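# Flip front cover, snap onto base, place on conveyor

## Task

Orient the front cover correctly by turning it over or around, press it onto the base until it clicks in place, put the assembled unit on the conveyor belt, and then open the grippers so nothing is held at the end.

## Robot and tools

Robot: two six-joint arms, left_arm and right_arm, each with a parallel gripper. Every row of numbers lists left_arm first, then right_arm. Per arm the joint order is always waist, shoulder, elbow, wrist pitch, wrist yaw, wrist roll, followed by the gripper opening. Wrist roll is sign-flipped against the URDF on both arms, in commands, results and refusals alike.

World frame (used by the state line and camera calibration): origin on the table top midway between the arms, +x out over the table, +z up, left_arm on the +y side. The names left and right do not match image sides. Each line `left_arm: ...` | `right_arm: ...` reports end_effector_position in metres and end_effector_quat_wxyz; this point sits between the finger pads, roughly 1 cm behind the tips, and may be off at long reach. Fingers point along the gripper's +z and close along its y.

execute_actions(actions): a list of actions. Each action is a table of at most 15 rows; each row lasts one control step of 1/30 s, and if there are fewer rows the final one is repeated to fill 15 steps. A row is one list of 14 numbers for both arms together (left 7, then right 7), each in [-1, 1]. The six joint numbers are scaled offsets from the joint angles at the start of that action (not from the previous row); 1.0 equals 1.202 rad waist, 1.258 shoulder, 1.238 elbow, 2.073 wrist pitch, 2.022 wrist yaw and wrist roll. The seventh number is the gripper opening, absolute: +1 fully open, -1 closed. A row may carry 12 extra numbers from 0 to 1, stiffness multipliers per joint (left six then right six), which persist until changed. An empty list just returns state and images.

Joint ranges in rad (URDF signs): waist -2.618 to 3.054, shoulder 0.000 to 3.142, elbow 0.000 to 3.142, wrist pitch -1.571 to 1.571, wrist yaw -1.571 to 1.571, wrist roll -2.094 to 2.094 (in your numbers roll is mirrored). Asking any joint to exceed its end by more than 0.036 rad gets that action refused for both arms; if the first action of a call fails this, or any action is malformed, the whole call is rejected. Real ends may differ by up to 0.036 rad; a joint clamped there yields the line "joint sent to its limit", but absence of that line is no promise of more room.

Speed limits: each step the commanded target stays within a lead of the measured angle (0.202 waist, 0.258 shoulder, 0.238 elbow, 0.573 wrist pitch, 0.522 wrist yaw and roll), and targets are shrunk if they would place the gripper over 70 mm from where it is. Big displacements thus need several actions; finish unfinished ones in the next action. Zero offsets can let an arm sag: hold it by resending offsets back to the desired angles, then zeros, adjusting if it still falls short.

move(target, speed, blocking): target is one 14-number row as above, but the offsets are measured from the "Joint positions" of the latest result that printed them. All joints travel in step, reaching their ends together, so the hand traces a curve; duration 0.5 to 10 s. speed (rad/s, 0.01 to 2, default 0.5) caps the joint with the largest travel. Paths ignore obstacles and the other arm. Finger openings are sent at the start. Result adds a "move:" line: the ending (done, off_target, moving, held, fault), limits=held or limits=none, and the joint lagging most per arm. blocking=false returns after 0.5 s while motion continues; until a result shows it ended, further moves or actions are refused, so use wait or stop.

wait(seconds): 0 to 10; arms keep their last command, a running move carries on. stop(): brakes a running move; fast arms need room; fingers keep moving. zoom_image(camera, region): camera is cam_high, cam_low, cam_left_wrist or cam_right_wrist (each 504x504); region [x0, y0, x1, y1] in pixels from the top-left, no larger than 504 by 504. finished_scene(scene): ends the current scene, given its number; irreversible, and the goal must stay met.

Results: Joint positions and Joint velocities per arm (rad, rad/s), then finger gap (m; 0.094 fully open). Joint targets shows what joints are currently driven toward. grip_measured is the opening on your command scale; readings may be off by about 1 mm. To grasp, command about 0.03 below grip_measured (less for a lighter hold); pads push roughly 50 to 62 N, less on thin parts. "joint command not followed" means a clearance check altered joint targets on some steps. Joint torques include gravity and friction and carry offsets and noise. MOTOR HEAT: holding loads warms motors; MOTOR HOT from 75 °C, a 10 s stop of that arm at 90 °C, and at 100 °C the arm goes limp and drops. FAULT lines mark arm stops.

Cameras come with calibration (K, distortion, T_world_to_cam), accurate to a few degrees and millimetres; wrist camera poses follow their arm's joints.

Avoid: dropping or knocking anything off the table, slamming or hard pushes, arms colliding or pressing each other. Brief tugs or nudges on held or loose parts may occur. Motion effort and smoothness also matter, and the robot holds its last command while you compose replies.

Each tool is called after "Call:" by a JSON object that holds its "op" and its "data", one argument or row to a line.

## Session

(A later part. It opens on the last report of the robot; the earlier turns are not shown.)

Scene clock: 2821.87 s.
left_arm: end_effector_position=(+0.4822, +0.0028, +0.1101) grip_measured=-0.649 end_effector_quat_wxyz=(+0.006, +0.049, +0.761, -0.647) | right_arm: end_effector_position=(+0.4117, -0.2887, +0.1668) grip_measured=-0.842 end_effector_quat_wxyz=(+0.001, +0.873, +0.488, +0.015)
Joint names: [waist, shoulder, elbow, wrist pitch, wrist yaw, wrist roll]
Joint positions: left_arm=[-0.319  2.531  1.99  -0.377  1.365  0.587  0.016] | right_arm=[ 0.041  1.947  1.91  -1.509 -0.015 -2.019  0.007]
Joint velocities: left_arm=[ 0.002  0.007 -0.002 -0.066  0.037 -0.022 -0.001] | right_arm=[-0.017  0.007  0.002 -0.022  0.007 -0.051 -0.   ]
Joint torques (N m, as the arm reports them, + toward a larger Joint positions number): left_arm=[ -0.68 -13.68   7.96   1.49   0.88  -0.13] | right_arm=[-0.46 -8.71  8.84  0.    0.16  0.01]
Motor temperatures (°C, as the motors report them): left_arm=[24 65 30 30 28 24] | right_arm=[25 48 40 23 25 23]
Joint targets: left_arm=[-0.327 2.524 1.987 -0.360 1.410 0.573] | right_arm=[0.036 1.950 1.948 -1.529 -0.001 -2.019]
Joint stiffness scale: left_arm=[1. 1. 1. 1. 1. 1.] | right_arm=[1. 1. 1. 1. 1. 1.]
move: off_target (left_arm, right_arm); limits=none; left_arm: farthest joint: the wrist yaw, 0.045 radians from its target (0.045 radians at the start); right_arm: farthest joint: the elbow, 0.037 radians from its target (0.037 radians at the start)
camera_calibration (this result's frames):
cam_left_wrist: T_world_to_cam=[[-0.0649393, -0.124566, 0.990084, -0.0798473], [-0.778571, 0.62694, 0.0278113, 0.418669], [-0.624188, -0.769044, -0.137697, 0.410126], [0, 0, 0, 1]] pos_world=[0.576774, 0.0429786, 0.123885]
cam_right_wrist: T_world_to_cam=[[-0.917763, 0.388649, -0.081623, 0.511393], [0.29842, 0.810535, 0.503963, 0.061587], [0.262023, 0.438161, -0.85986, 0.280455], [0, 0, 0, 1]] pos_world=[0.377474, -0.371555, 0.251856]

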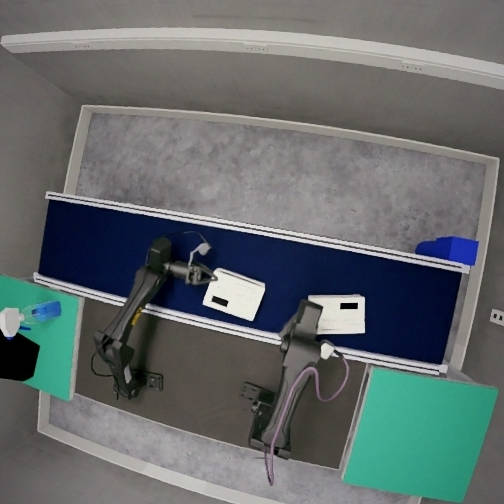

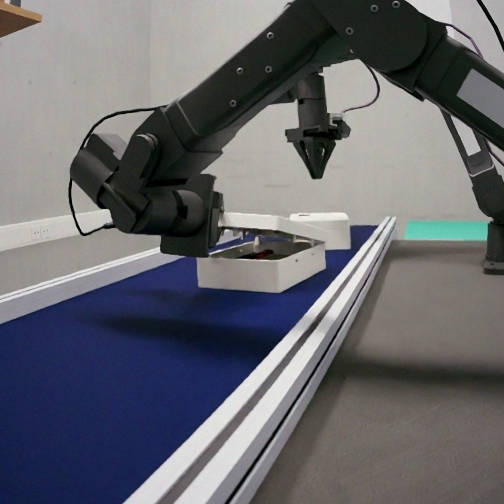

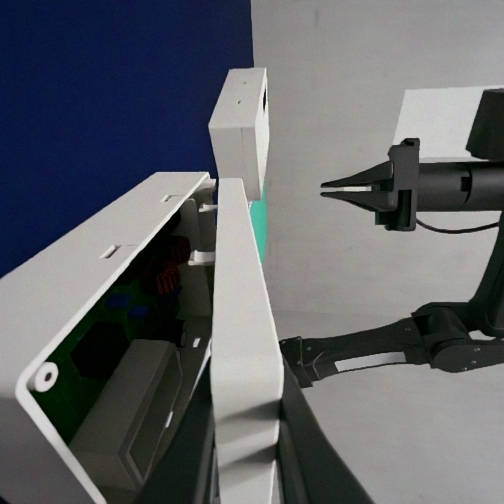

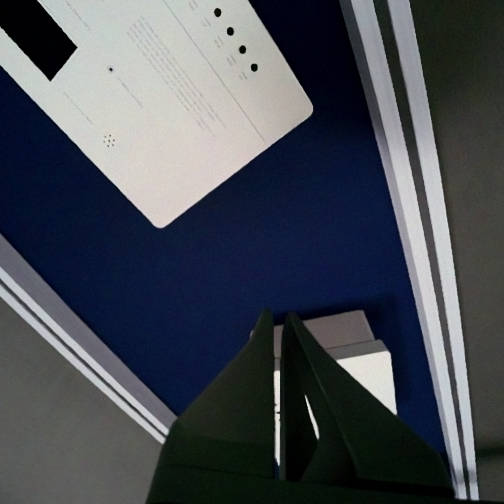

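Call:
{"op": "execute_actions", "data": {
  "actions": [
    [[-0.0025, -0.0056, 0.02, 0, 0.0222, 0, -0.685, -0.004, 0.002, 0.030, -0.010, 0.007, 0, -0.84], [-0.0025, -0.0056, 0.03, -0.003, 0.0222, 0.002, -0.685, -0.004, 0.002, 0.030, -0.010, 0.007, 0, -0.84], [-0.0025, -0.0056, 0.036, -0.006, 0.0222, 0.003, -0.685, -0.004, 0.002, 0.030, -0.010, 0.007, 0, -0.84], [-0.0025, -0.0056, 0.040, -0.008, 0.0222, 0.004, -0.685, -0.004, 0.002, 0.030, -0.010, 0.007, 0, -0.84], [-0.0025, -0.0056, 0.043, -0.010, 0.0222, 0.005, -0.685, -0.004, 0.002, 0.030, -0.010, 0.007, 0, -0.84], [-0.0025, -0.0056, 0.046, -0.012, 0.0222, 0.006, -0.685, -0.004, 0.002, 0.030, -0.010, 0.007, 0, -0.84], [-0.0025, -0.0056, 0.0493, -0.0135, 0.0222, 0.0064, -0.685, -0.004, 0.002, 0.030, -0.010, 0.007, 0, -0.84]]
  ]
}}

Call:
{"op": "wait", "data": {
  "seconds": 1
}}

Scene clock: 2915.03 s.
left_arm: end_effector_position=(+0.4838, +0.0025, +0.1144) grip_measured=-0.649 end_effector_quat_wxyz=(+0.003, +0.045, +0.761, -0.647) | right_arm: end_effector_position=(+0.4116, -0.2887, +0.1668) grip_measured=-0.842 end_effector_quat_wxyz=(+0.001, +0.873, +0.488, +0.014)
Joint names: [waist, shoulder, elbow, wrist pitch, wrist yaw, wrist roll]
Joint positions: left_arm=[-0.319  2.533  2.011 -0.397  1.365  0.599  0.016] | right_arm=[ 0.041  1.947  1.91  -1.51  -0.015 -2.019  0.007]
Joint velocities: left_arm=[-0.002 -0.012 -0.007 -0.081 -0.022  0.022  0.   ] | right_arm=[-0.012 -0.007  0.007 -0.081 -0.066  0.007 -0.001]
Joint torques (N m, as the arm reports them, + toward a larger Joint positions number): left_arm=[ -0.28 -13.85  11.28   1.3    0.88  -0.02] | right_arm=[-0.46 -8.7   8.85  0.    0.16  0.02]
Motor temperatures (°C, as the motors report them): left_arm=[24 66 30 30 28 24] | right_arm=[25 48 41 23 25 23]
Joint targets: left_arm=[-0.322 2.524 2.050 -0.405 1.409 0.600] | right_arm=[0.036 1.950 1.948 -1.530 -0.001 -2.019]
Joint stiffness scale: left_arm=[1. 1. 1. 1. 1. 1.] | right_arm=[1. 1. 1. 1. 1. 1.]
camera_calibration (this result's frames):
cam_left_wrist: T_world_to_cam=[[-0.0527884, -0.12538, 0.990703, -0.0900363], [-0.779383, 0.625417, 0.0376222, 0.419311], [-0.62432, -0.770151, -0.130734, 0.410802], [0, 0, 0, 1]] pos_world=[0.578523, 0.0428463, 0.12713]
cam_right_wrist: T_world_to_cam=[[-0.917825, 0.388656, -0.0808959, 0.511118], [0.298802, 0.810495, 0.5038, 0.0614881], [0.26137, 0.438228, -0.860024, 0.280807], [0, 0, 0, 1]] pos_world=[0.37735, -0.371542, 0.251871]

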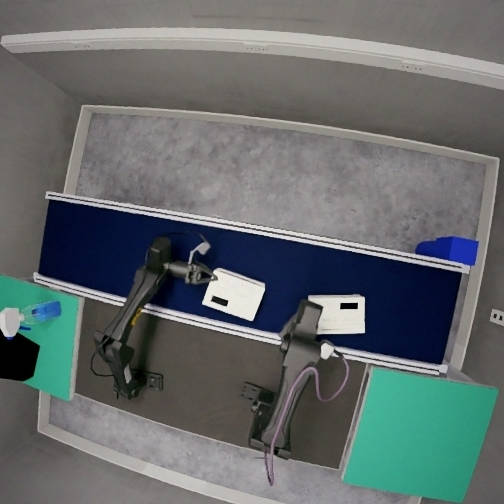

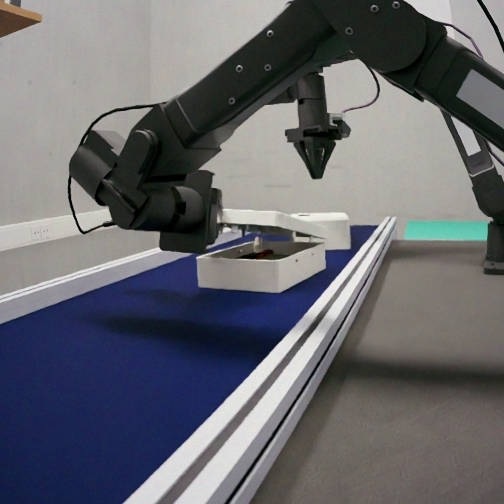

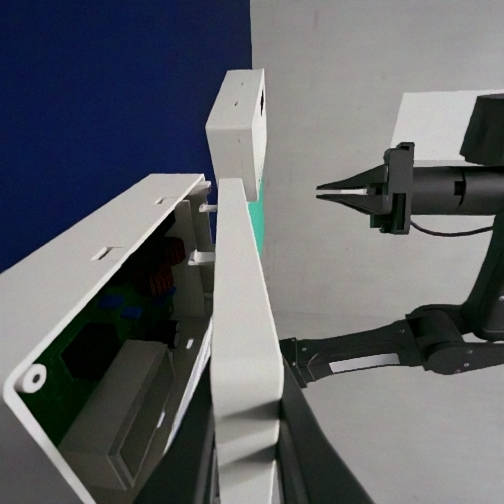

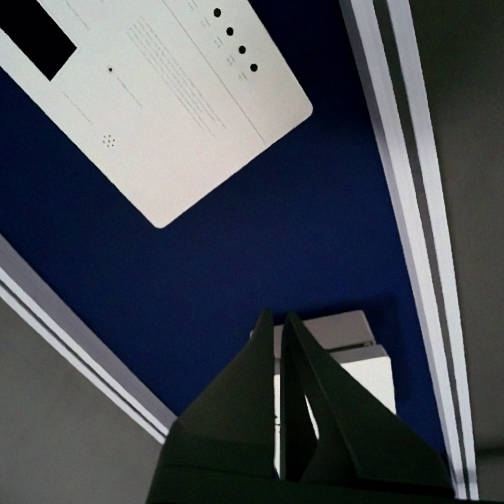

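Scene clock: 2916.03 s.
left_arm: end_effector_position=(+0.4835, +0.0026, +0.1142) grip_measured=-0.649 end_effector_quat_wxyz=(+0.001, +0.043, +0.761, -0.647) | right_arm: end_effector_position=(+0.4116, -0.2887, +0.1668) grip_measured=-0.842 end_effector_quat_wxyz=(+0.001, +0.873, +0.488, +0.014)
Joint names: [waist, shoulder, elbow, wrist pitch, wrist yaw, wrist roll]
Joint positions: left_arm=[-0.319  2.533  2.011 -0.401  1.365  0.6    0.016] | right_arm=[ 0.041  1.947  1.91  -1.51  -0.015 -2.019  0.007]
Joint velocities: left_arm=[-0.007  0.022 -0.002 -0.007 -0.125  0.022 -0.   ] | right_arm=[-0.032 -0.002 -0.012  0.051 -0.051  0.022 -0.002]
Joint torques (N m, as the arm reports them, + toward a larger Joint positions number): left_arm=[ -0.28 -13.88  11.14   1.29   0.86   0.01] | right_arm=[-0.46 -8.7   8.84  0.01  0.16  0.02]
Motor temperatures (°C, as the motors report them): left_arm=[24 66 30 30 28 24] | right_arm=[25 48 41 23 25 23]
Joint targets: left_arm=[-0.322 2.524 2.050 -0.405 1.409 0.600] | right_arm=[0.036 1.950 1.948 -1.530 -0.001 -2.019]
Joint stiffness scale: left_arm=[1. 1. 1. 1. 1. 1.] | right_arm=[1. 1. 1. 1. 1. 1.]
wait: 1.00 s; at rest by 0.23 s
camera_calibration (this result's frames):
cam_left_wrist: T_world_to_cam=[[-0.0483019, -0.126063, 0.990846, -0.0920094], [-0.779321, 0.625245, 0.0415582, 0.418583], [-0.62476, -0.77018, -0.128444, 0.410585], [0, 0, 0, 1]] pos_world=[0.578284, 0.0429082, 0.126509]
cam_right_wrist: T_world_to_cam=[[-0.917825, 0.388656, -0.0808959, 0.511118], [0.298802, 0.810495, 0.5038, 0.0614881], [0.26137, 0.438228, -0.860024, 0.280807], [0, 0, 0, 1]] pos_world=[0.37735, -0.371542, 0.251871]

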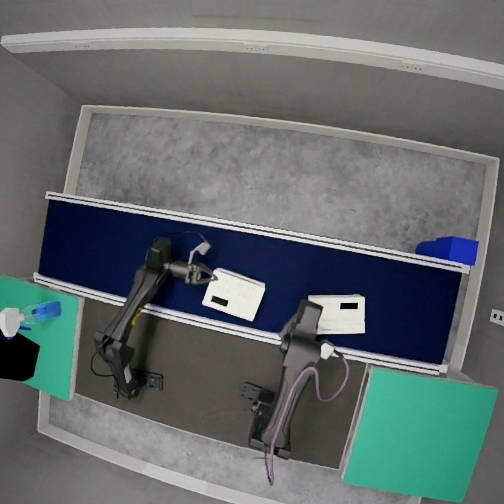

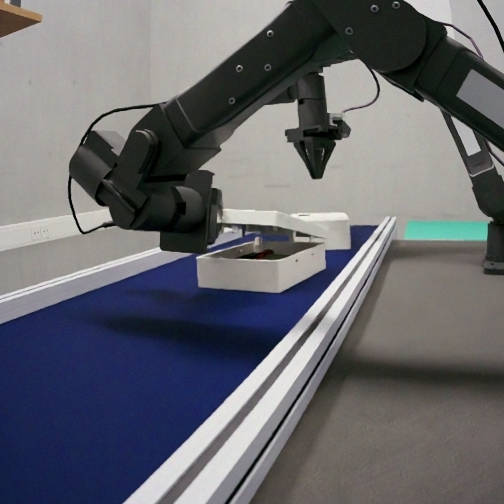

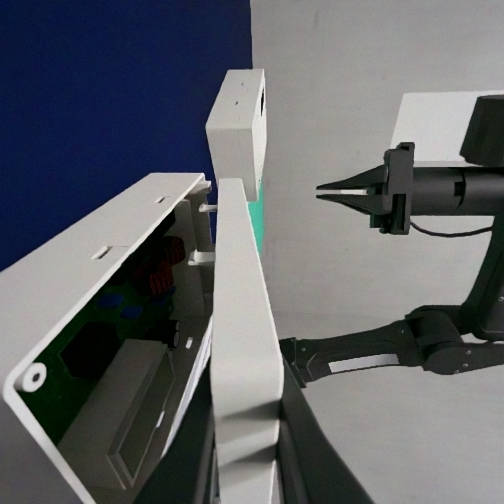

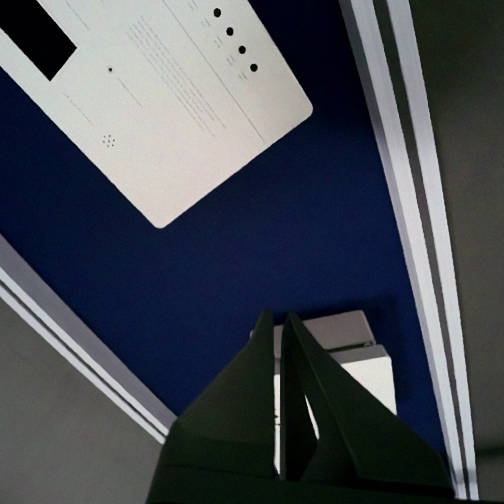

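Call:
{"op": "execute_actions", "data": {
  "actions": []
}}

Scene clock: 2951.57 s.
left_arm: end_effector_position=(+0.4835, +0.0026, +0.1142) grip_measured=-0.649 end_effector_quat_wxyz=(+0.001, +0.043, +0.761, -0.647) | right_arm: end_effector_position=(+0.4116, -0.2887, +0.1668) grip_measured=-0.842 end_effector_quat_wxyz=(+0.001, +0.873, +0.488, +0.014)
Joint names: [waist, shoulder, elbow, wrist pitch, wrist yaw, wrist roll]
Joint positions: left_arm=[-0.319  2.533  2.011 -0.401  1.365  0.6    0.016] | right_arm=[ 0.041  1.947  1.91  -1.51  -0.015 -2.019  0.007]
Joint velocities: left_arm=[-0.022 -0.012 -0.012 -0.022 -0.037 -0.007 -0.001] | right_arm=[ 0.022  0.007 -0.012 -0.022 -0.066  0.022  0.   ]
Joint torques (N m, as the arm reports them, + toward a larger Joint positions number): left_arm=[ -0.19 -13.77  11.25   1.29   0.86   0.  ] | right_arm=[-0.46 -8.7   8.84  0.01  0.16  0.02]
Motor temperatures (°C, as the motors report them): left_arm=[24 67 33 30 28 24] | right_arm=[25 48 41 23 25 23]
Joint targets: left_arm=[-0.322 2.524 2.050 -0.405 1.409 0.600] | right_arm=[0.036 1.950 1.948 -1.530 -0.001 -2.019]
Joint stiffness scale: left_arm=[1. 1. 1. 1. 1. 1.] | right_arm=[1. 1. 1. 1. 1. 1.]
camera_calibration (this result's frames):
cam_left_wrist: T_world_to_cam=[[-0.0483019, -0.126063, 0.990846, -0.0920094], [-0.779321, 0.625245, 0.0415582, 0.418583], [-0.62476, -0.77018, -0.128444, 0.410585], [0, 0, 0, 1]] pos_world=[0.578284, 0.0429082, 0.126509]
cam_right_wrist: T_world_to_cam=[[-0.917825, 0.388656, -0.0808959, 0.511118], [0.298802, 0.810495, 0.5038, 0.0614881], [0.26137, 0.438228, -0.860024, 0.280807], [0, 0, 0, 1]] pos_world=[0.37735, -0.371542, 0.251871]

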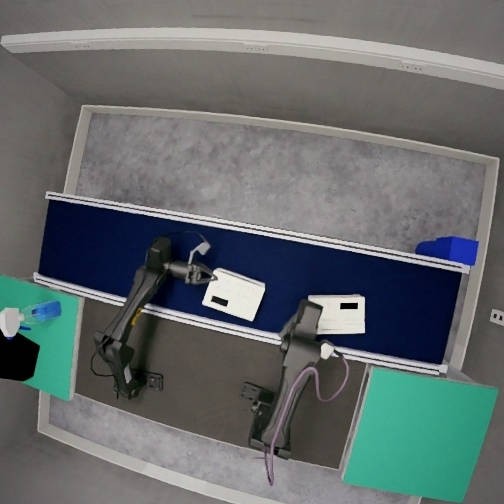

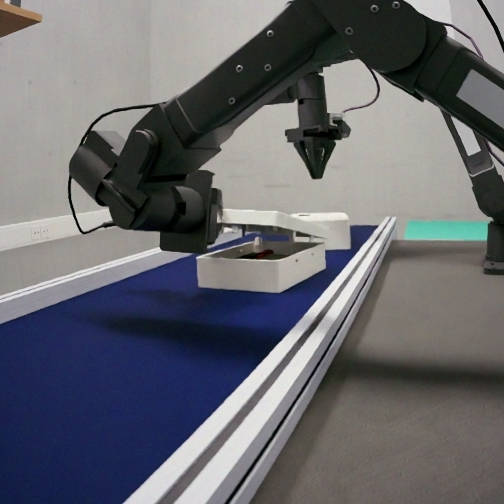

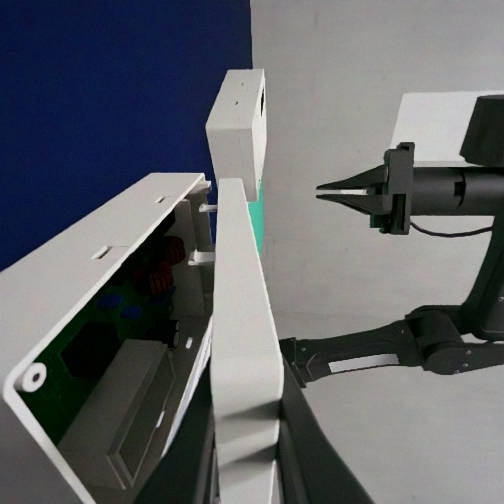

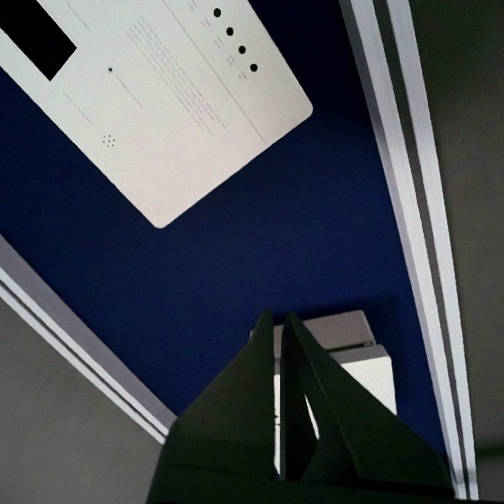

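Call:
{"op": "execute_actions", "data": {
  "actions": [
    [[-0.0025,-0.007,0.0315,-0.002,0.019,0,-0.685,-0.004,0.002,0.031,-0.010,0.007,0,-0.84],[-0.0025,-0.007,0.0315,-0.002,0.016,0,-0.685,-0.004,0.002,0.031,-0.010,0.007,0,-0.84],[-0.0025,-0.007,0.0315,-0.002,0.013,0,-0.685,-0.004,0.002,0.031,-0.010,0.007,0,-0.84],[-0.0025,-0.007,0.0315,-0.002,0.010,0,-0.685,-0.004,0.002,0.031,-0.010,0.007,0,-0.84],[-0.0025,-0.007,0.0315,-0.002,0.008,0,-0.685,-0.004,0.002,0.031,-0.010,0.007,0,-0.84],[-0.0025,-0.007,0.0315,-0.002,0.006,0,-0.685,-0.004,0.002,0.031,-0.010,0.007,0,-0.84],[-0.0025,-0.007,0.0315,-0.002,0.004,0,-0.685,-0.004,0.002,0.031,-0.010,0.007,0,-0.84]]
  ]
}}

Scene clock: 2967.07 s.
left_arm: end_effector_position=(+0.4851, +0.0028, +0.1122) grip_measured=-0.649 end_effector_quat_wxyz=(+0.004, +0.041, +0.765, -0.643) | right_arm: end_effector_position=(+0.4114, -0.2886, +0.1668) grip_measured=-0.842 end_effector_quat_wxyz=(+0.001, +0.873, +0.488, +0.014)
Joint names: [waist, shoulder, elbow, wrist pitch, wrist yaw, wrist roll]
Joint positions: left_arm=[-0.319  2.533  2.011 -0.401  1.35   0.6    0.016] | right_arm=[ 0.041  1.947  1.91  -1.511 -0.015 -2.019  0.007]
Joint velocities: left_arm=[-0.002  0.027  0.007  0.007  0.022  0.007  0.   ] | right_arm=[-0.017 -0.002 -0.007  0.022  0.022 -0.007 -0.001]
Joint torques (N m, as the arm reports them, + toward a larger Joint positions number): left_arm=[ -0.29 -13.83  11.29   1.34   0.7    0.  ] | right_arm=[-0.46 -8.7   8.94  0.    0.16  0.02]
Motor temperatures (°C, as the motors report them): left_arm=[24 67 33 30 28 24] | right_arm=[25 48 41 23 25 23]
Joint targets: left_arm=[-0.322 2.524 2.050 -0.405 1.373 0.600] | right_arm=[0.036 1.950 1.949 -1.531 -0.001 -2.019]
Joint stiffness scale: left_arm=[1. 1. 1. 1. 1. 1.] | right_arm=[1. 1. 1. 1. 1. 1.]
camera_calibration (this result's frames):
cam_left_wrist: T_world_to_cam=[[-0.0488134, -0.137506, 0.989297, -0.0894814], [-0.78469, 0.618089, 0.0471926, 0.421681], [-0.617964, -0.773988, -0.13807, 0.409278], [0, 0, 0, 1]] pos_world=[0.57944, 0.0438358, 0.125133]
cam_right_wrist: T_world_to_cam=[[-0.917886, 0.388662, -0.0801688, 0.510843], [0.299185, 0.810456, 0.503637, 0.0613893], [0.260718, 0.438296, -0.860188, 0.281159], [0, 0, 0, 1]] pos_world=[0.377225, -0.37153, 0.251886]

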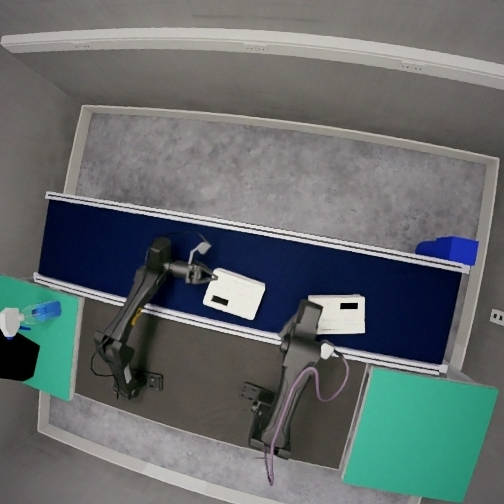

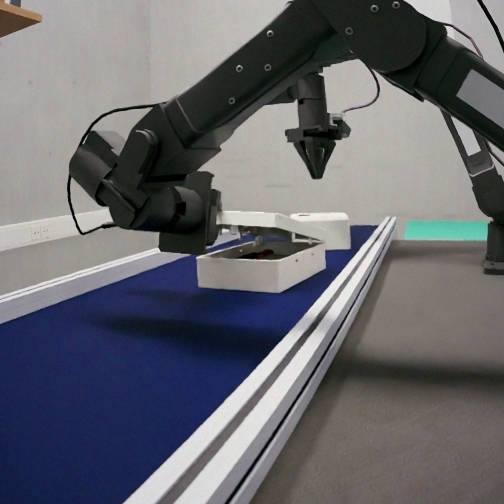

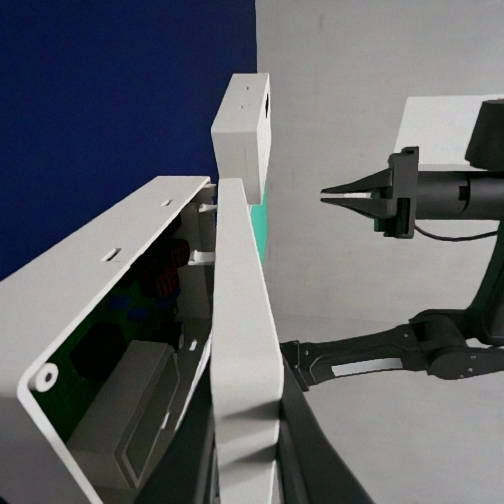

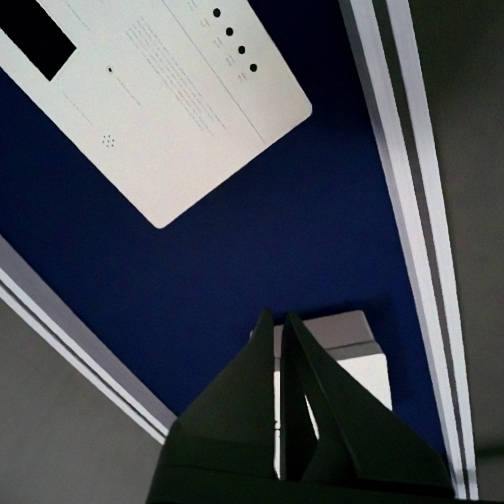

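q5 is now 1.350. Let me check the views.

Call:
{"op": "zoom_image", "data": {
  "camera": "cam_left_wrist",
  "region": [150, 140, 280, 270]
}}

Call:
{"op": "zoom_image", "data": {
  "camera": "cam_right_wrist",
  "region": [300, 290, 430, 420]
}}

Call:
{"op": "zoom_image", "data": {
  "camera": "cam_low",
  "region": [190, 195, 340, 300]
}}

Region (150, 140, 280, 270) of cam_left_wrist's 504x504 image, scaled by 3.877, with more detail than that image has.

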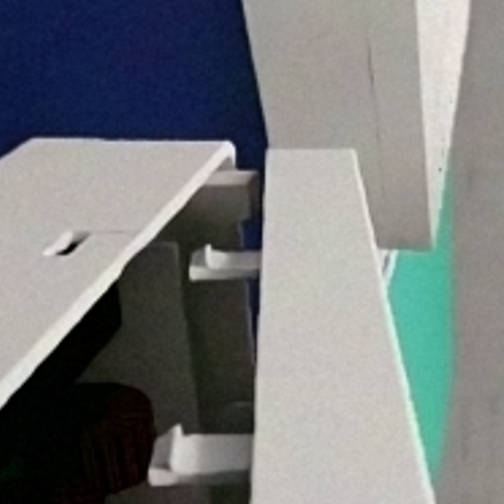

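Region (300, 290, 430, 420) of cam_right_wrist's 504x504 image, scaled by 3.877, with more detail than that image has.

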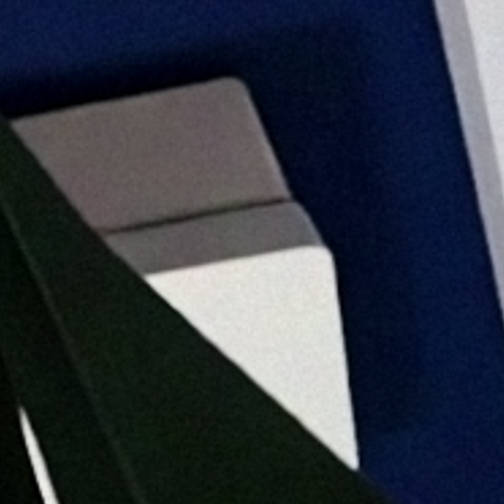

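Region (190, 195, 340, 300) of cam_low's 504x504 image, scaled by 3.360, with more detail than that image has; it fills the top 353 rows of this view, and the rest is white.

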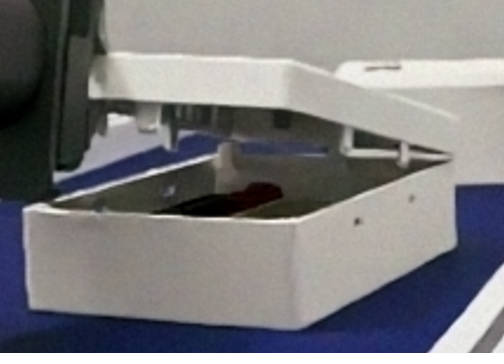

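Call:
{"op": "zoom_image", "data": {
  "camera": "cam_low",
  "region": [280, 215, 340, 275]
}}

Call:
{"op": "zoom_image", "data": {
  "camera": "cam_right_wrist",
  "region": [340, 315, 400, 375]
}}

Call:
{"op": "zoom_image", "data": {
  "camera": "cam_high",
  "region": [190, 255, 280, 335]
}}

Region (280, 215, 340, 275) of cam_low's 504x504 image, scaled by 8.400, with more detail than that image has.

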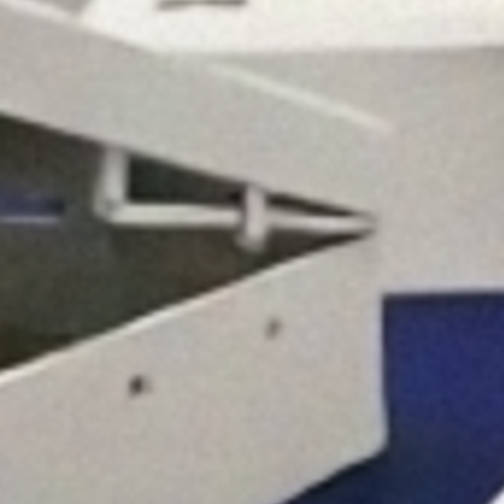

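Region (340, 315, 400, 375) of cam_right_wrist's 504x504 image, scaled by 8.400, with more detail than that image has.

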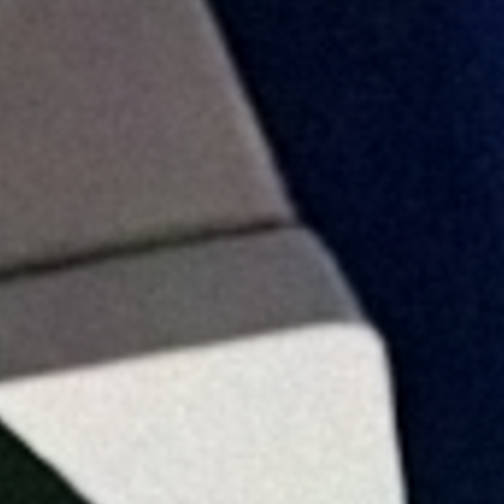

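Region (190, 255, 280, 335) of cam_high's 504x504 image, scaled by 5.600, with more detail than that image has.

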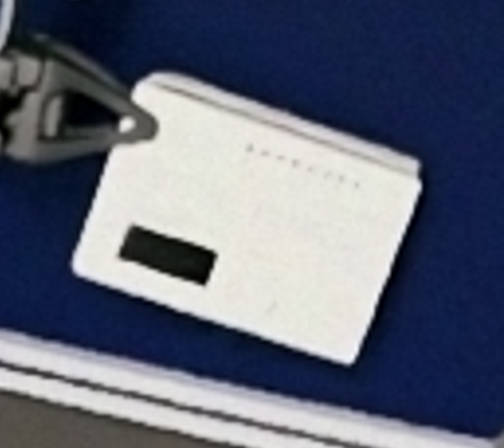

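Call:
{"op": "execute_actions", "data": {
  "actions": [
    [[-0.0025,-0.007,0.0315,-0.002,0.0114,0.002,-0.685,-0.004,0.002,0.031,-0.010,0.007,0,-0.84],[-0.0025,-0.007,0.0315,-0.002,0.0114,0.004,-0.685,-0.004,0.002,0.031,-0.010,0.007,0,-0.84],[-0.0025,-0.007,0.0315,-0.002,0.0114,0.006,-0.685,-0.004,0.002,0.031,-0.010,0.007,0,-0.84],[-0.0025,-0.007,0.0315,-0.002,0.0114,0.008,-0.685,-0.004,0.002,0.031,-0.010,0.007,0,-0.84],[-0.0025,-0.007,0.0315,-0.002,0.0114,0.010,-0.685,-0.004,0.002,0.031,-0.010,0.007,0,-0.84],[-0.0025,-0.007,0.0315,-0.002,0.0114,0.0124,-0.685,-0.004,0.002,0.031,-0.010,0.007,0,-0.84],[-0.0025,-0.007,0.0315,-0.002,0.0105,0.0124,-0.685,-0.004,0.002,0.031,-0.010,0.007,0,-0.84],[-0.0025,-0.007,0.0315,-0.002,0.0095,0.0124,-0.685,-0.004,0.002,0.031,-0.010,0.007,0,-0.84],[-0.0025,-0.007,0.0315,-0.002,0.0085,0.0124,-0.685,-0.004,0.002,0.031,-0.010,0.007,0,-0.84]]
  ]
}}

Call:
{"op": "zoom_image", "data": {
  "camera": "cam_left_wrist",
  "region": [150, 140, 280, 270]
}}

Call:
{"op": "zoom_image", "data": {
  "camera": "cam_right_wrist",
  "region": [340, 315, 400, 375]
}}

Call:
{"op": "zoom_image", "data": {
  "camera": "cam_low",
  "region": [240, 200, 340, 275]
}}

Scene clock: 3087.57 s.
left_arm: end_effector_position=(+0.4856, +0.0029, +0.1114) grip_measured=-0.649 end_effector_quat_wxyz=(-0.002, +0.030, +0.767, -0.641) | right_arm: end_effector_position=(+0.4112, -0.2886, +0.1668) grip_measured=-0.842 end_effector_quat_wxyz=(+0.001, +0.873, +0.488, +0.014)
Joint names: [waist, shoulder, elbow, wrist pitch, wrist yaw, wrist roll]
Joint positions: left_arm=[-0.319  2.533  2.011 -0.402  1.345  0.624  0.016] | right_arm=[ 0.041  1.947  1.91  -1.511 -0.015 -2.019  0.007]
Joint velocities: left_arm=[-0.012 -0.007 -0.027  0.022 -0.007  0.037 -0.   ] | right_arm=[ 0.002 -0.002 -0.007 -0.037 -0.037 -0.022 -0.   ]
Joint torques (N m, as the arm reports them, + toward a larger Joint positions number): left_arm=[ -0.23 -13.81  11.23   1.32   0.68   0.  ] | right_arm=[-0.46 -8.71  8.94  0.    0.16  0.01]
Motor temperatures (°C, as the motors report them): left_arm=[24 68 34 29 27 24] | right_arm=[25 47 41 23 25 23]
Joint targets: left_arm=[-0.322 2.524 2.050 -0.406 1.368 0.625] | right_arm=[0.036 1.950 1.949 -1.531 -0.001 -2.019]
Joint stiffness scale: left_arm=[1. 1. 1. 1. 1. 1.] | right_arm=[1. 1. 1. 1. 1. 1.]
camera_calibration (this result's frames):
cam_left_wrist: T_world_to_cam=[[-0.0251839, -0.143382, 0.989347, -0.100065], [-0.788018, 0.611817, 0.0686091, 0.421335], [-0.615137, -0.777895, -0.128395, 0.407169], [0, 0, 0, 1]] pos_world=[0.579964, 0.0446076, 0.12237]
cam_right_wrist: T_world_to_cam=[[-0.917947, 0.388668, -0.0794416, 0.510567], [0.299567, 0.810416, 0.503473, 0.0612908], [0.260065, 0.438364, -0.860351, 0.281512], [0, 0, 0, 1]] pos_world=[0.377101, -0.371517, 0.251901]

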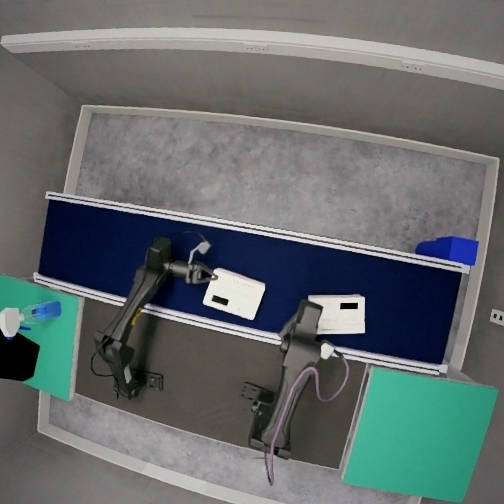

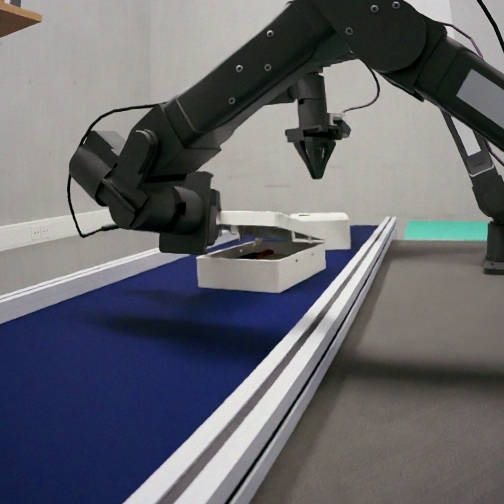

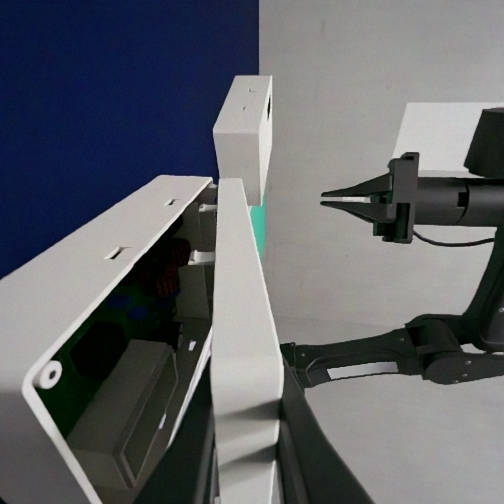

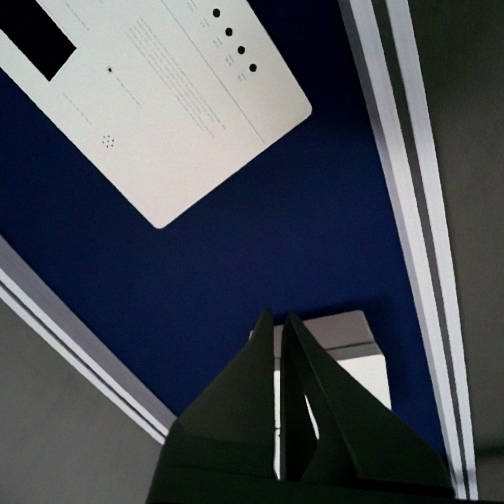

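Region (150, 140, 280, 270) of cam_left_wrist's 504x504 image, scaled by 3.877, with more detail than that image has.

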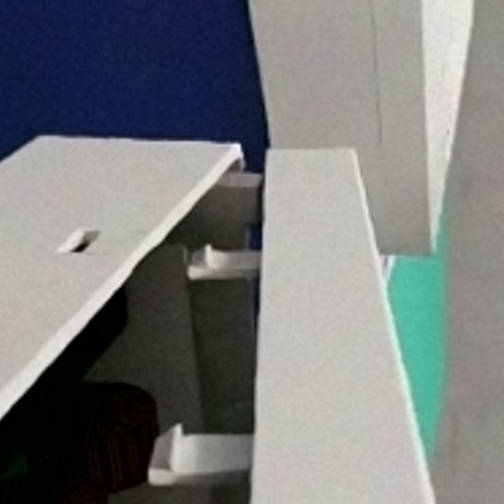

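Region (340, 315, 400, 375) of cam_right_wrist's 504x504 image, scaled by 8.400, with more detail than that image has.

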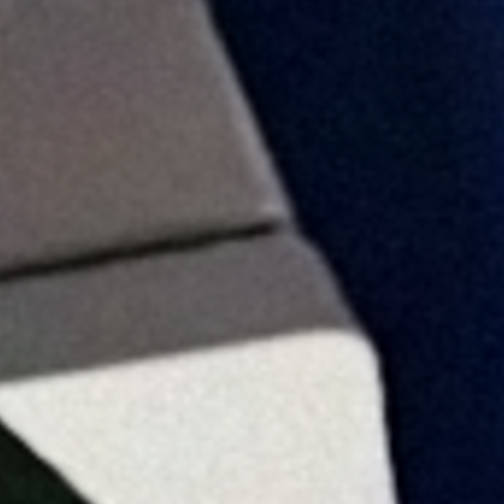

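Region (240, 200, 340, 275) of cam_low's 504x504 image, scaled by 5.040, with more detail than that image has; it fills the top 378 rows of this view, and the rest is white.

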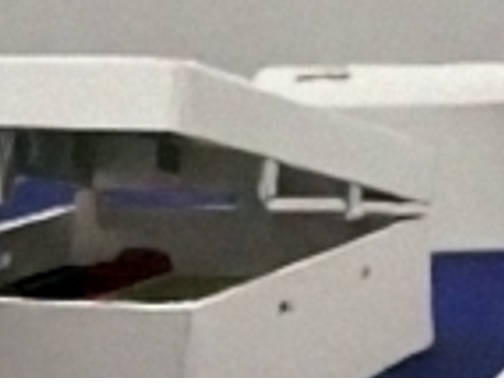

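Call:
{"op": "execute_actions", "data": {
  "actions": [
    [[-0.0025,-0.007,0.024,0.000,0.0114,0.0005,-0.685,-0.004,0.002,0.031,-0.010,0.007,0,-0.84],[-0.0025,-0.007,0.016,0.002,0.0114,0.0005,-0.685,-0.004,0.002,0.031,-0.010,0.007,0,-0.84],[-0.0025,-0.007,0.008,0.004,0.0114,0.0005,-0.685,-0.004,0.002,0.031,-0.010,0.007,0,-0.84],[-0.0025,-0.007,0.000,0.006,0.0114,0.0005,-0.685,-0.004,0.002,0.031,-0.010,0.007,0,-0.84],[-0.0025,-0.007,-0.008,0.008,0.0114,0.0005,-0.685,-0.004,0.002,0.031,-0.010,0.007,0,-0.84],[-0.0025,-0.0062,-0.0093,0.0093,0.0114,0.0005,-0.685,-0.004,0.002,0.031,-0.010,0.007,0,-0.84],[-0.0025,-0.0054,-0.0106,0.0106,0.0114,0.0005,-0.685,-0.004,0.002,0.031,-0.010,0.007,0,-0.84],[-0.0025,-0.0046,-0.0119,0.0119,0.0114,0.0005,-0.685,-0.004,0.002,0.031,-0.010,0.007,0,-0.84],[-0.0025,-0.0038,-0.0132,0.0132,0.0114,0.0005,-0.685,-0.004,0.002,0.031,-0.010,0.007,0,-0.84],[-0.0025,-0.003,-0.0145,0.0145,0.0114,0.0005,-0.685,-0.004,0.002,0.031,-0.010,0.007,0,-0.84],[-0.0025,-0.0022,-0.0158,0.0158,0.0114,0.0005,-0.685,-0.004,0.002,0.031,-0.010,0.007,0,-0.84],[-0.0025,-0.0015,-0.017,0.017,0.0114,0.0005,-0.685,-0.004,0.002,0.031,-0.010,0.007,0,-0.84],[-0.0025,-0.0008,-0.0181,0.0181,0.0114,0.0005,-0.685,-0.004,0.002,0.031,-0.010,0.007,0,-0.84]]
  ]
}}

Call:
{"op": "zoom_image", "data": {
  "camera": "cam_left_wrist",
  "region": [150, 140, 280, 270]
}}

Call:
{"op": "zoom_image", "data": {
  "camera": "cam_right_wrist",
  "region": [340, 315, 400, 375]
}}

Call:
{"op": "zoom_image", "data": {
  "camera": "cam_low",
  "region": [190, 195, 340, 300]
}}

Scene clock: 3178.87 s.
left_arm: end_effector_position=(+0.4868, +0.0028, +0.1121) grip_measured=-0.649 end_effector_quat_wxyz=(+0.002, +0.033, +0.767, -0.641) | right_arm: end_effector_position=(+0.4111, -0.2886, +0.1668) grip_measured=-0.842 end_effector_quat_wxyz=(+0.000, +0.873, +0.488, +0.013)
Joint names: [waist, shoulder, elbow, wrist pitch, wrist yaw, wrist roll]
Joint positions: left_arm=[-0.319  2.533  2.011 -0.389  1.344  0.626  0.016] | right_arm=[ 0.041  1.947  1.91  -1.512 -0.015 -2.019  0.007]
Joint velocities: left_arm=[ 0.002 -0.022  0.007  0.051 -0.095  0.066 -0.001] | right_arm=[-0.007 -0.017  0.002 -0.037  0.007  0.081 -0.   ]
Joint torques (N m, as the arm reports them, + toward a larger Joint positions number): left_arm=[ -0.22 -13.32   6.54   1.54   0.68   0.  ] | right_arm=[-0.45 -8.69  8.94  0.    0.16  0.02]
Motor temperatures (°C, as the motors report them): left_arm=[24 68 35 29 27 24] | right_arm=[25 47 42 23 25 23]
Joint targets: left_arm=[-0.322 2.532 1.989 -0.364 1.368 0.625] | right_arm=[0.036 1.950 1.949 -1.532 -0.001 -2.019]
Joint stiffness scale: left_arm=[1. 1. 1. 1. 1. 1.] | right_arm=[1. 1. 1. 1. 1. 1.]
camera_calibration (this result's frames):
cam_left_wrist: T_world_to_cam=[[-0.0355932, -0.142134, 0.989207, -0.0956575], [-0.789334, 0.611083, 0.0594016, 0.424027], [-0.612931, -0.778701, -0.133941, 0.407418], [0, 0, 0, 1]] pos_world=[0.581013, 0.0445444, 0.124007]
cam_right_wrist: T_world_to_cam=[[-0.917977, 0.388671, -0.079078, 0.510429], [0.299758, 0.810396, 0.503392, 0.0612415], [0.259738, 0.438397, -0.860432, 0.281688], [0, 0, 0, 1]] pos_world=[0.377039, -0.37151, 0.251908]

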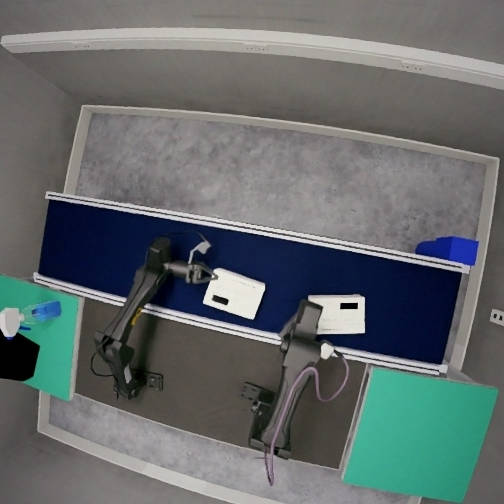

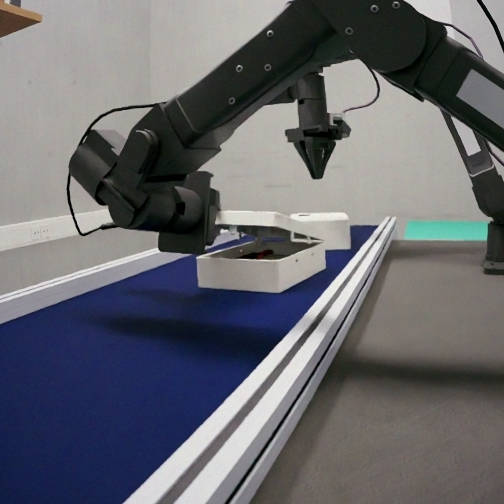

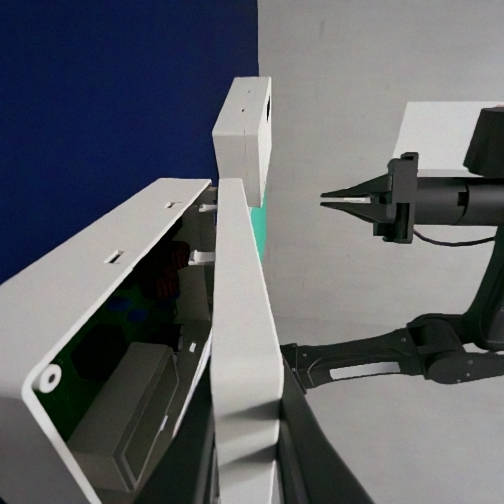

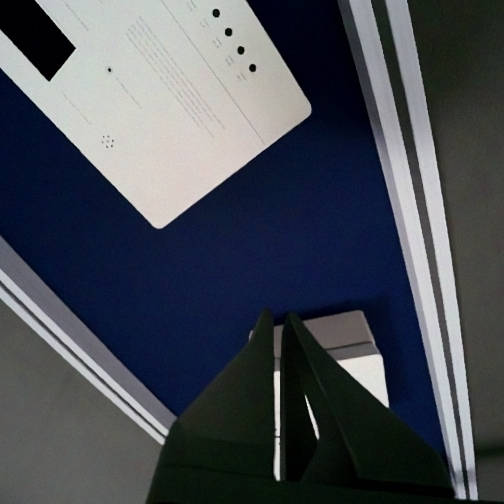

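Region (150, 140, 280, 270) of cam_left_wrist's 504x504 image, scaled by 3.877, with more detail than that image has.

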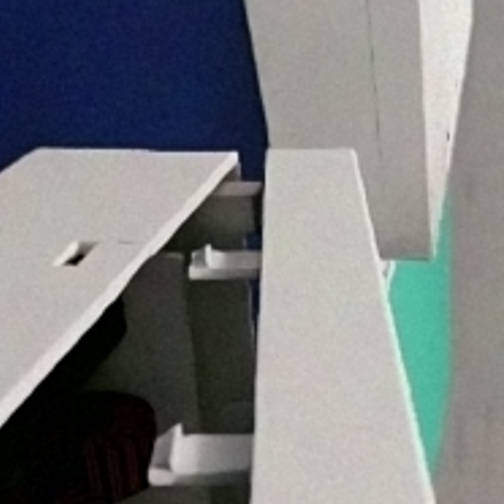

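Region (340, 315, 400, 375) of cam_right_wrist's 504x504 image, scaled by 8.400, with more detail than that image has.

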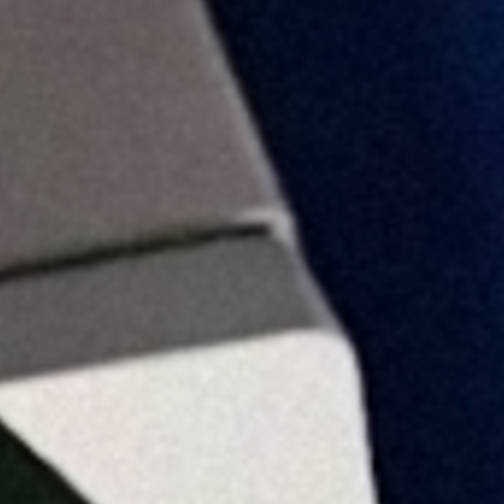

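Region (190, 195, 340, 300) of cam_low's 504x504 image, scaled by 3.360, with more detail than that image has; it fills the top 353 rows of this view, and the rest is white.

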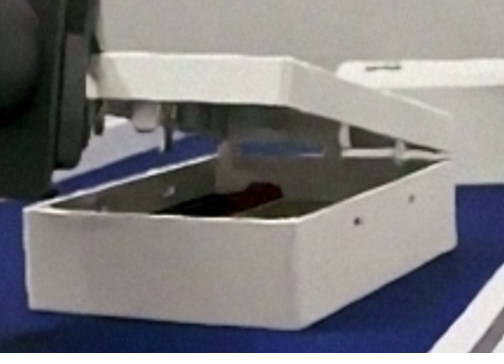

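Call:
{"op": "execute_actions", "data": {
  "actions": []
}}

Scene clock: 3187.63 s.
left_arm: end_effector_position=(+0.4873, +0.0027, +0.1125) grip_measured=-0.649 end_effector_quat_wxyz=(+0.004, +0.035, +0.766, -0.641) | right_arm: end_effector_position=(+0.4111, -0.2886, +0.1668) grip_measured=-0.842 end_effector_quat_wxyz=(+0.000, +0.873, +0.488, +0.013)
Joint names: [waist, shoulder, elbow, wrist pitch, wrist yaw, wrist roll]
Joint positions: left_arm=[-0.319  2.533  2.011 -0.384  1.344  0.626  0.016] | right_arm=[ 0.041  1.947  1.91  -1.512 -0.015 -2.019  0.007]
Joint velocities: left_arm=[ 0.002  0.007 -0.017  0.022  0.007 -0.007  0.   ] | right_arm=[ 0.022 -0.007 -0.012 -0.022  0.007  0.037  0.001]
Joint torques (N m, as the arm reports them, + toward a larger Joint positions number): left_arm=[ -0.29 -13.26   6.39   1.55   0.66  -0.02] | right_arm=[-0.46 -8.7   8.94  0.    0.16  0.02]
Motor temperatures (°C, as the motors report them): left_arm=[24 68 33 30 27 24] | right_arm=[25 47 42 23 25 23]
Joint targets: left_arm=[-0.322 2.532 1.989 -0.364 1.368 0.625] | right_arm=[0.036 1.950 1.949 -1.532 -0.001 -2.019]
Joint stiffness scale: left_arm=[1. 1. 1. 1. 1. 1.] | right_arm=[1. 1. 1. 1. 1. 1.]
camera_calibration (this result's frames):
cam_left_wrist: T_world_to_cam=[[-0.041161, -0.141115, 0.989137, -0.0933182], [-0.789654, 0.611142, 0.0543284, 0.425173], [-0.61217, -0.77884, -0.136587, 0.407628], [0, 0, 0, 1]] pos_world=[0.581436, 0.0444671, 0.124882]
cam_right_wrist: T_world_to_cam=[[-0.917977, 0.388671, -0.079078, 0.510429], [0.299758, 0.810396, 0.503392, 0.0612415], [0.259738, 0.438397, -0.860432, 0.281688], [0, 0, 0, 1]] pos_world=[0.377039, -0.37151, 0.251908]

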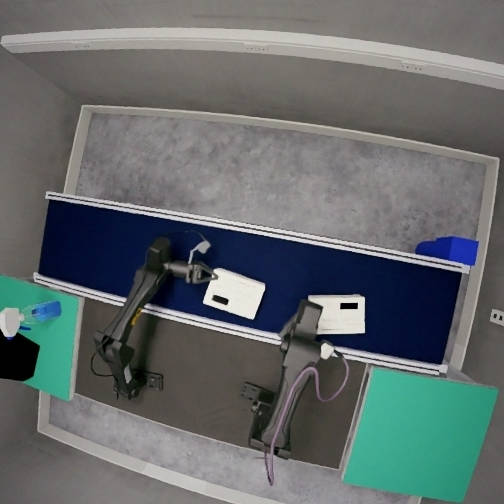

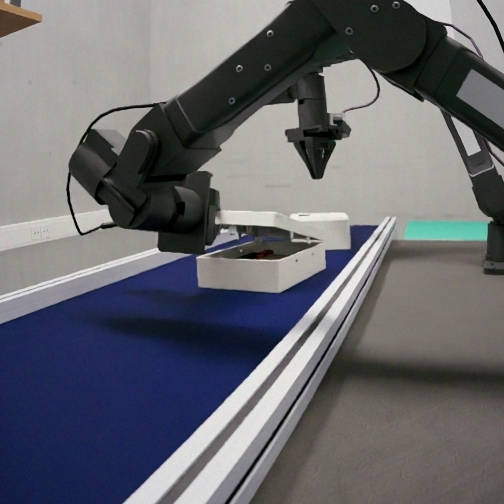

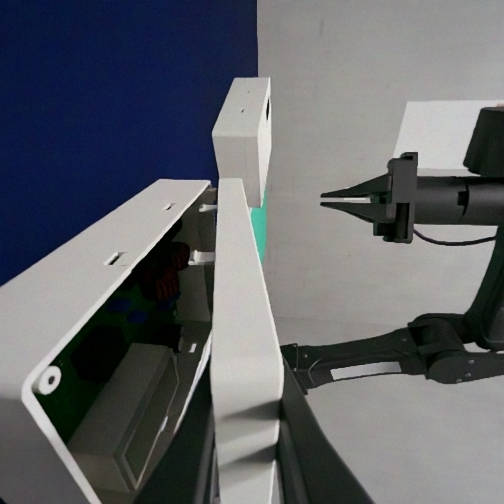

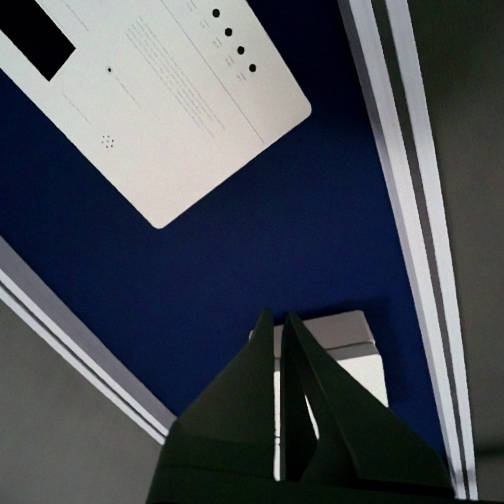

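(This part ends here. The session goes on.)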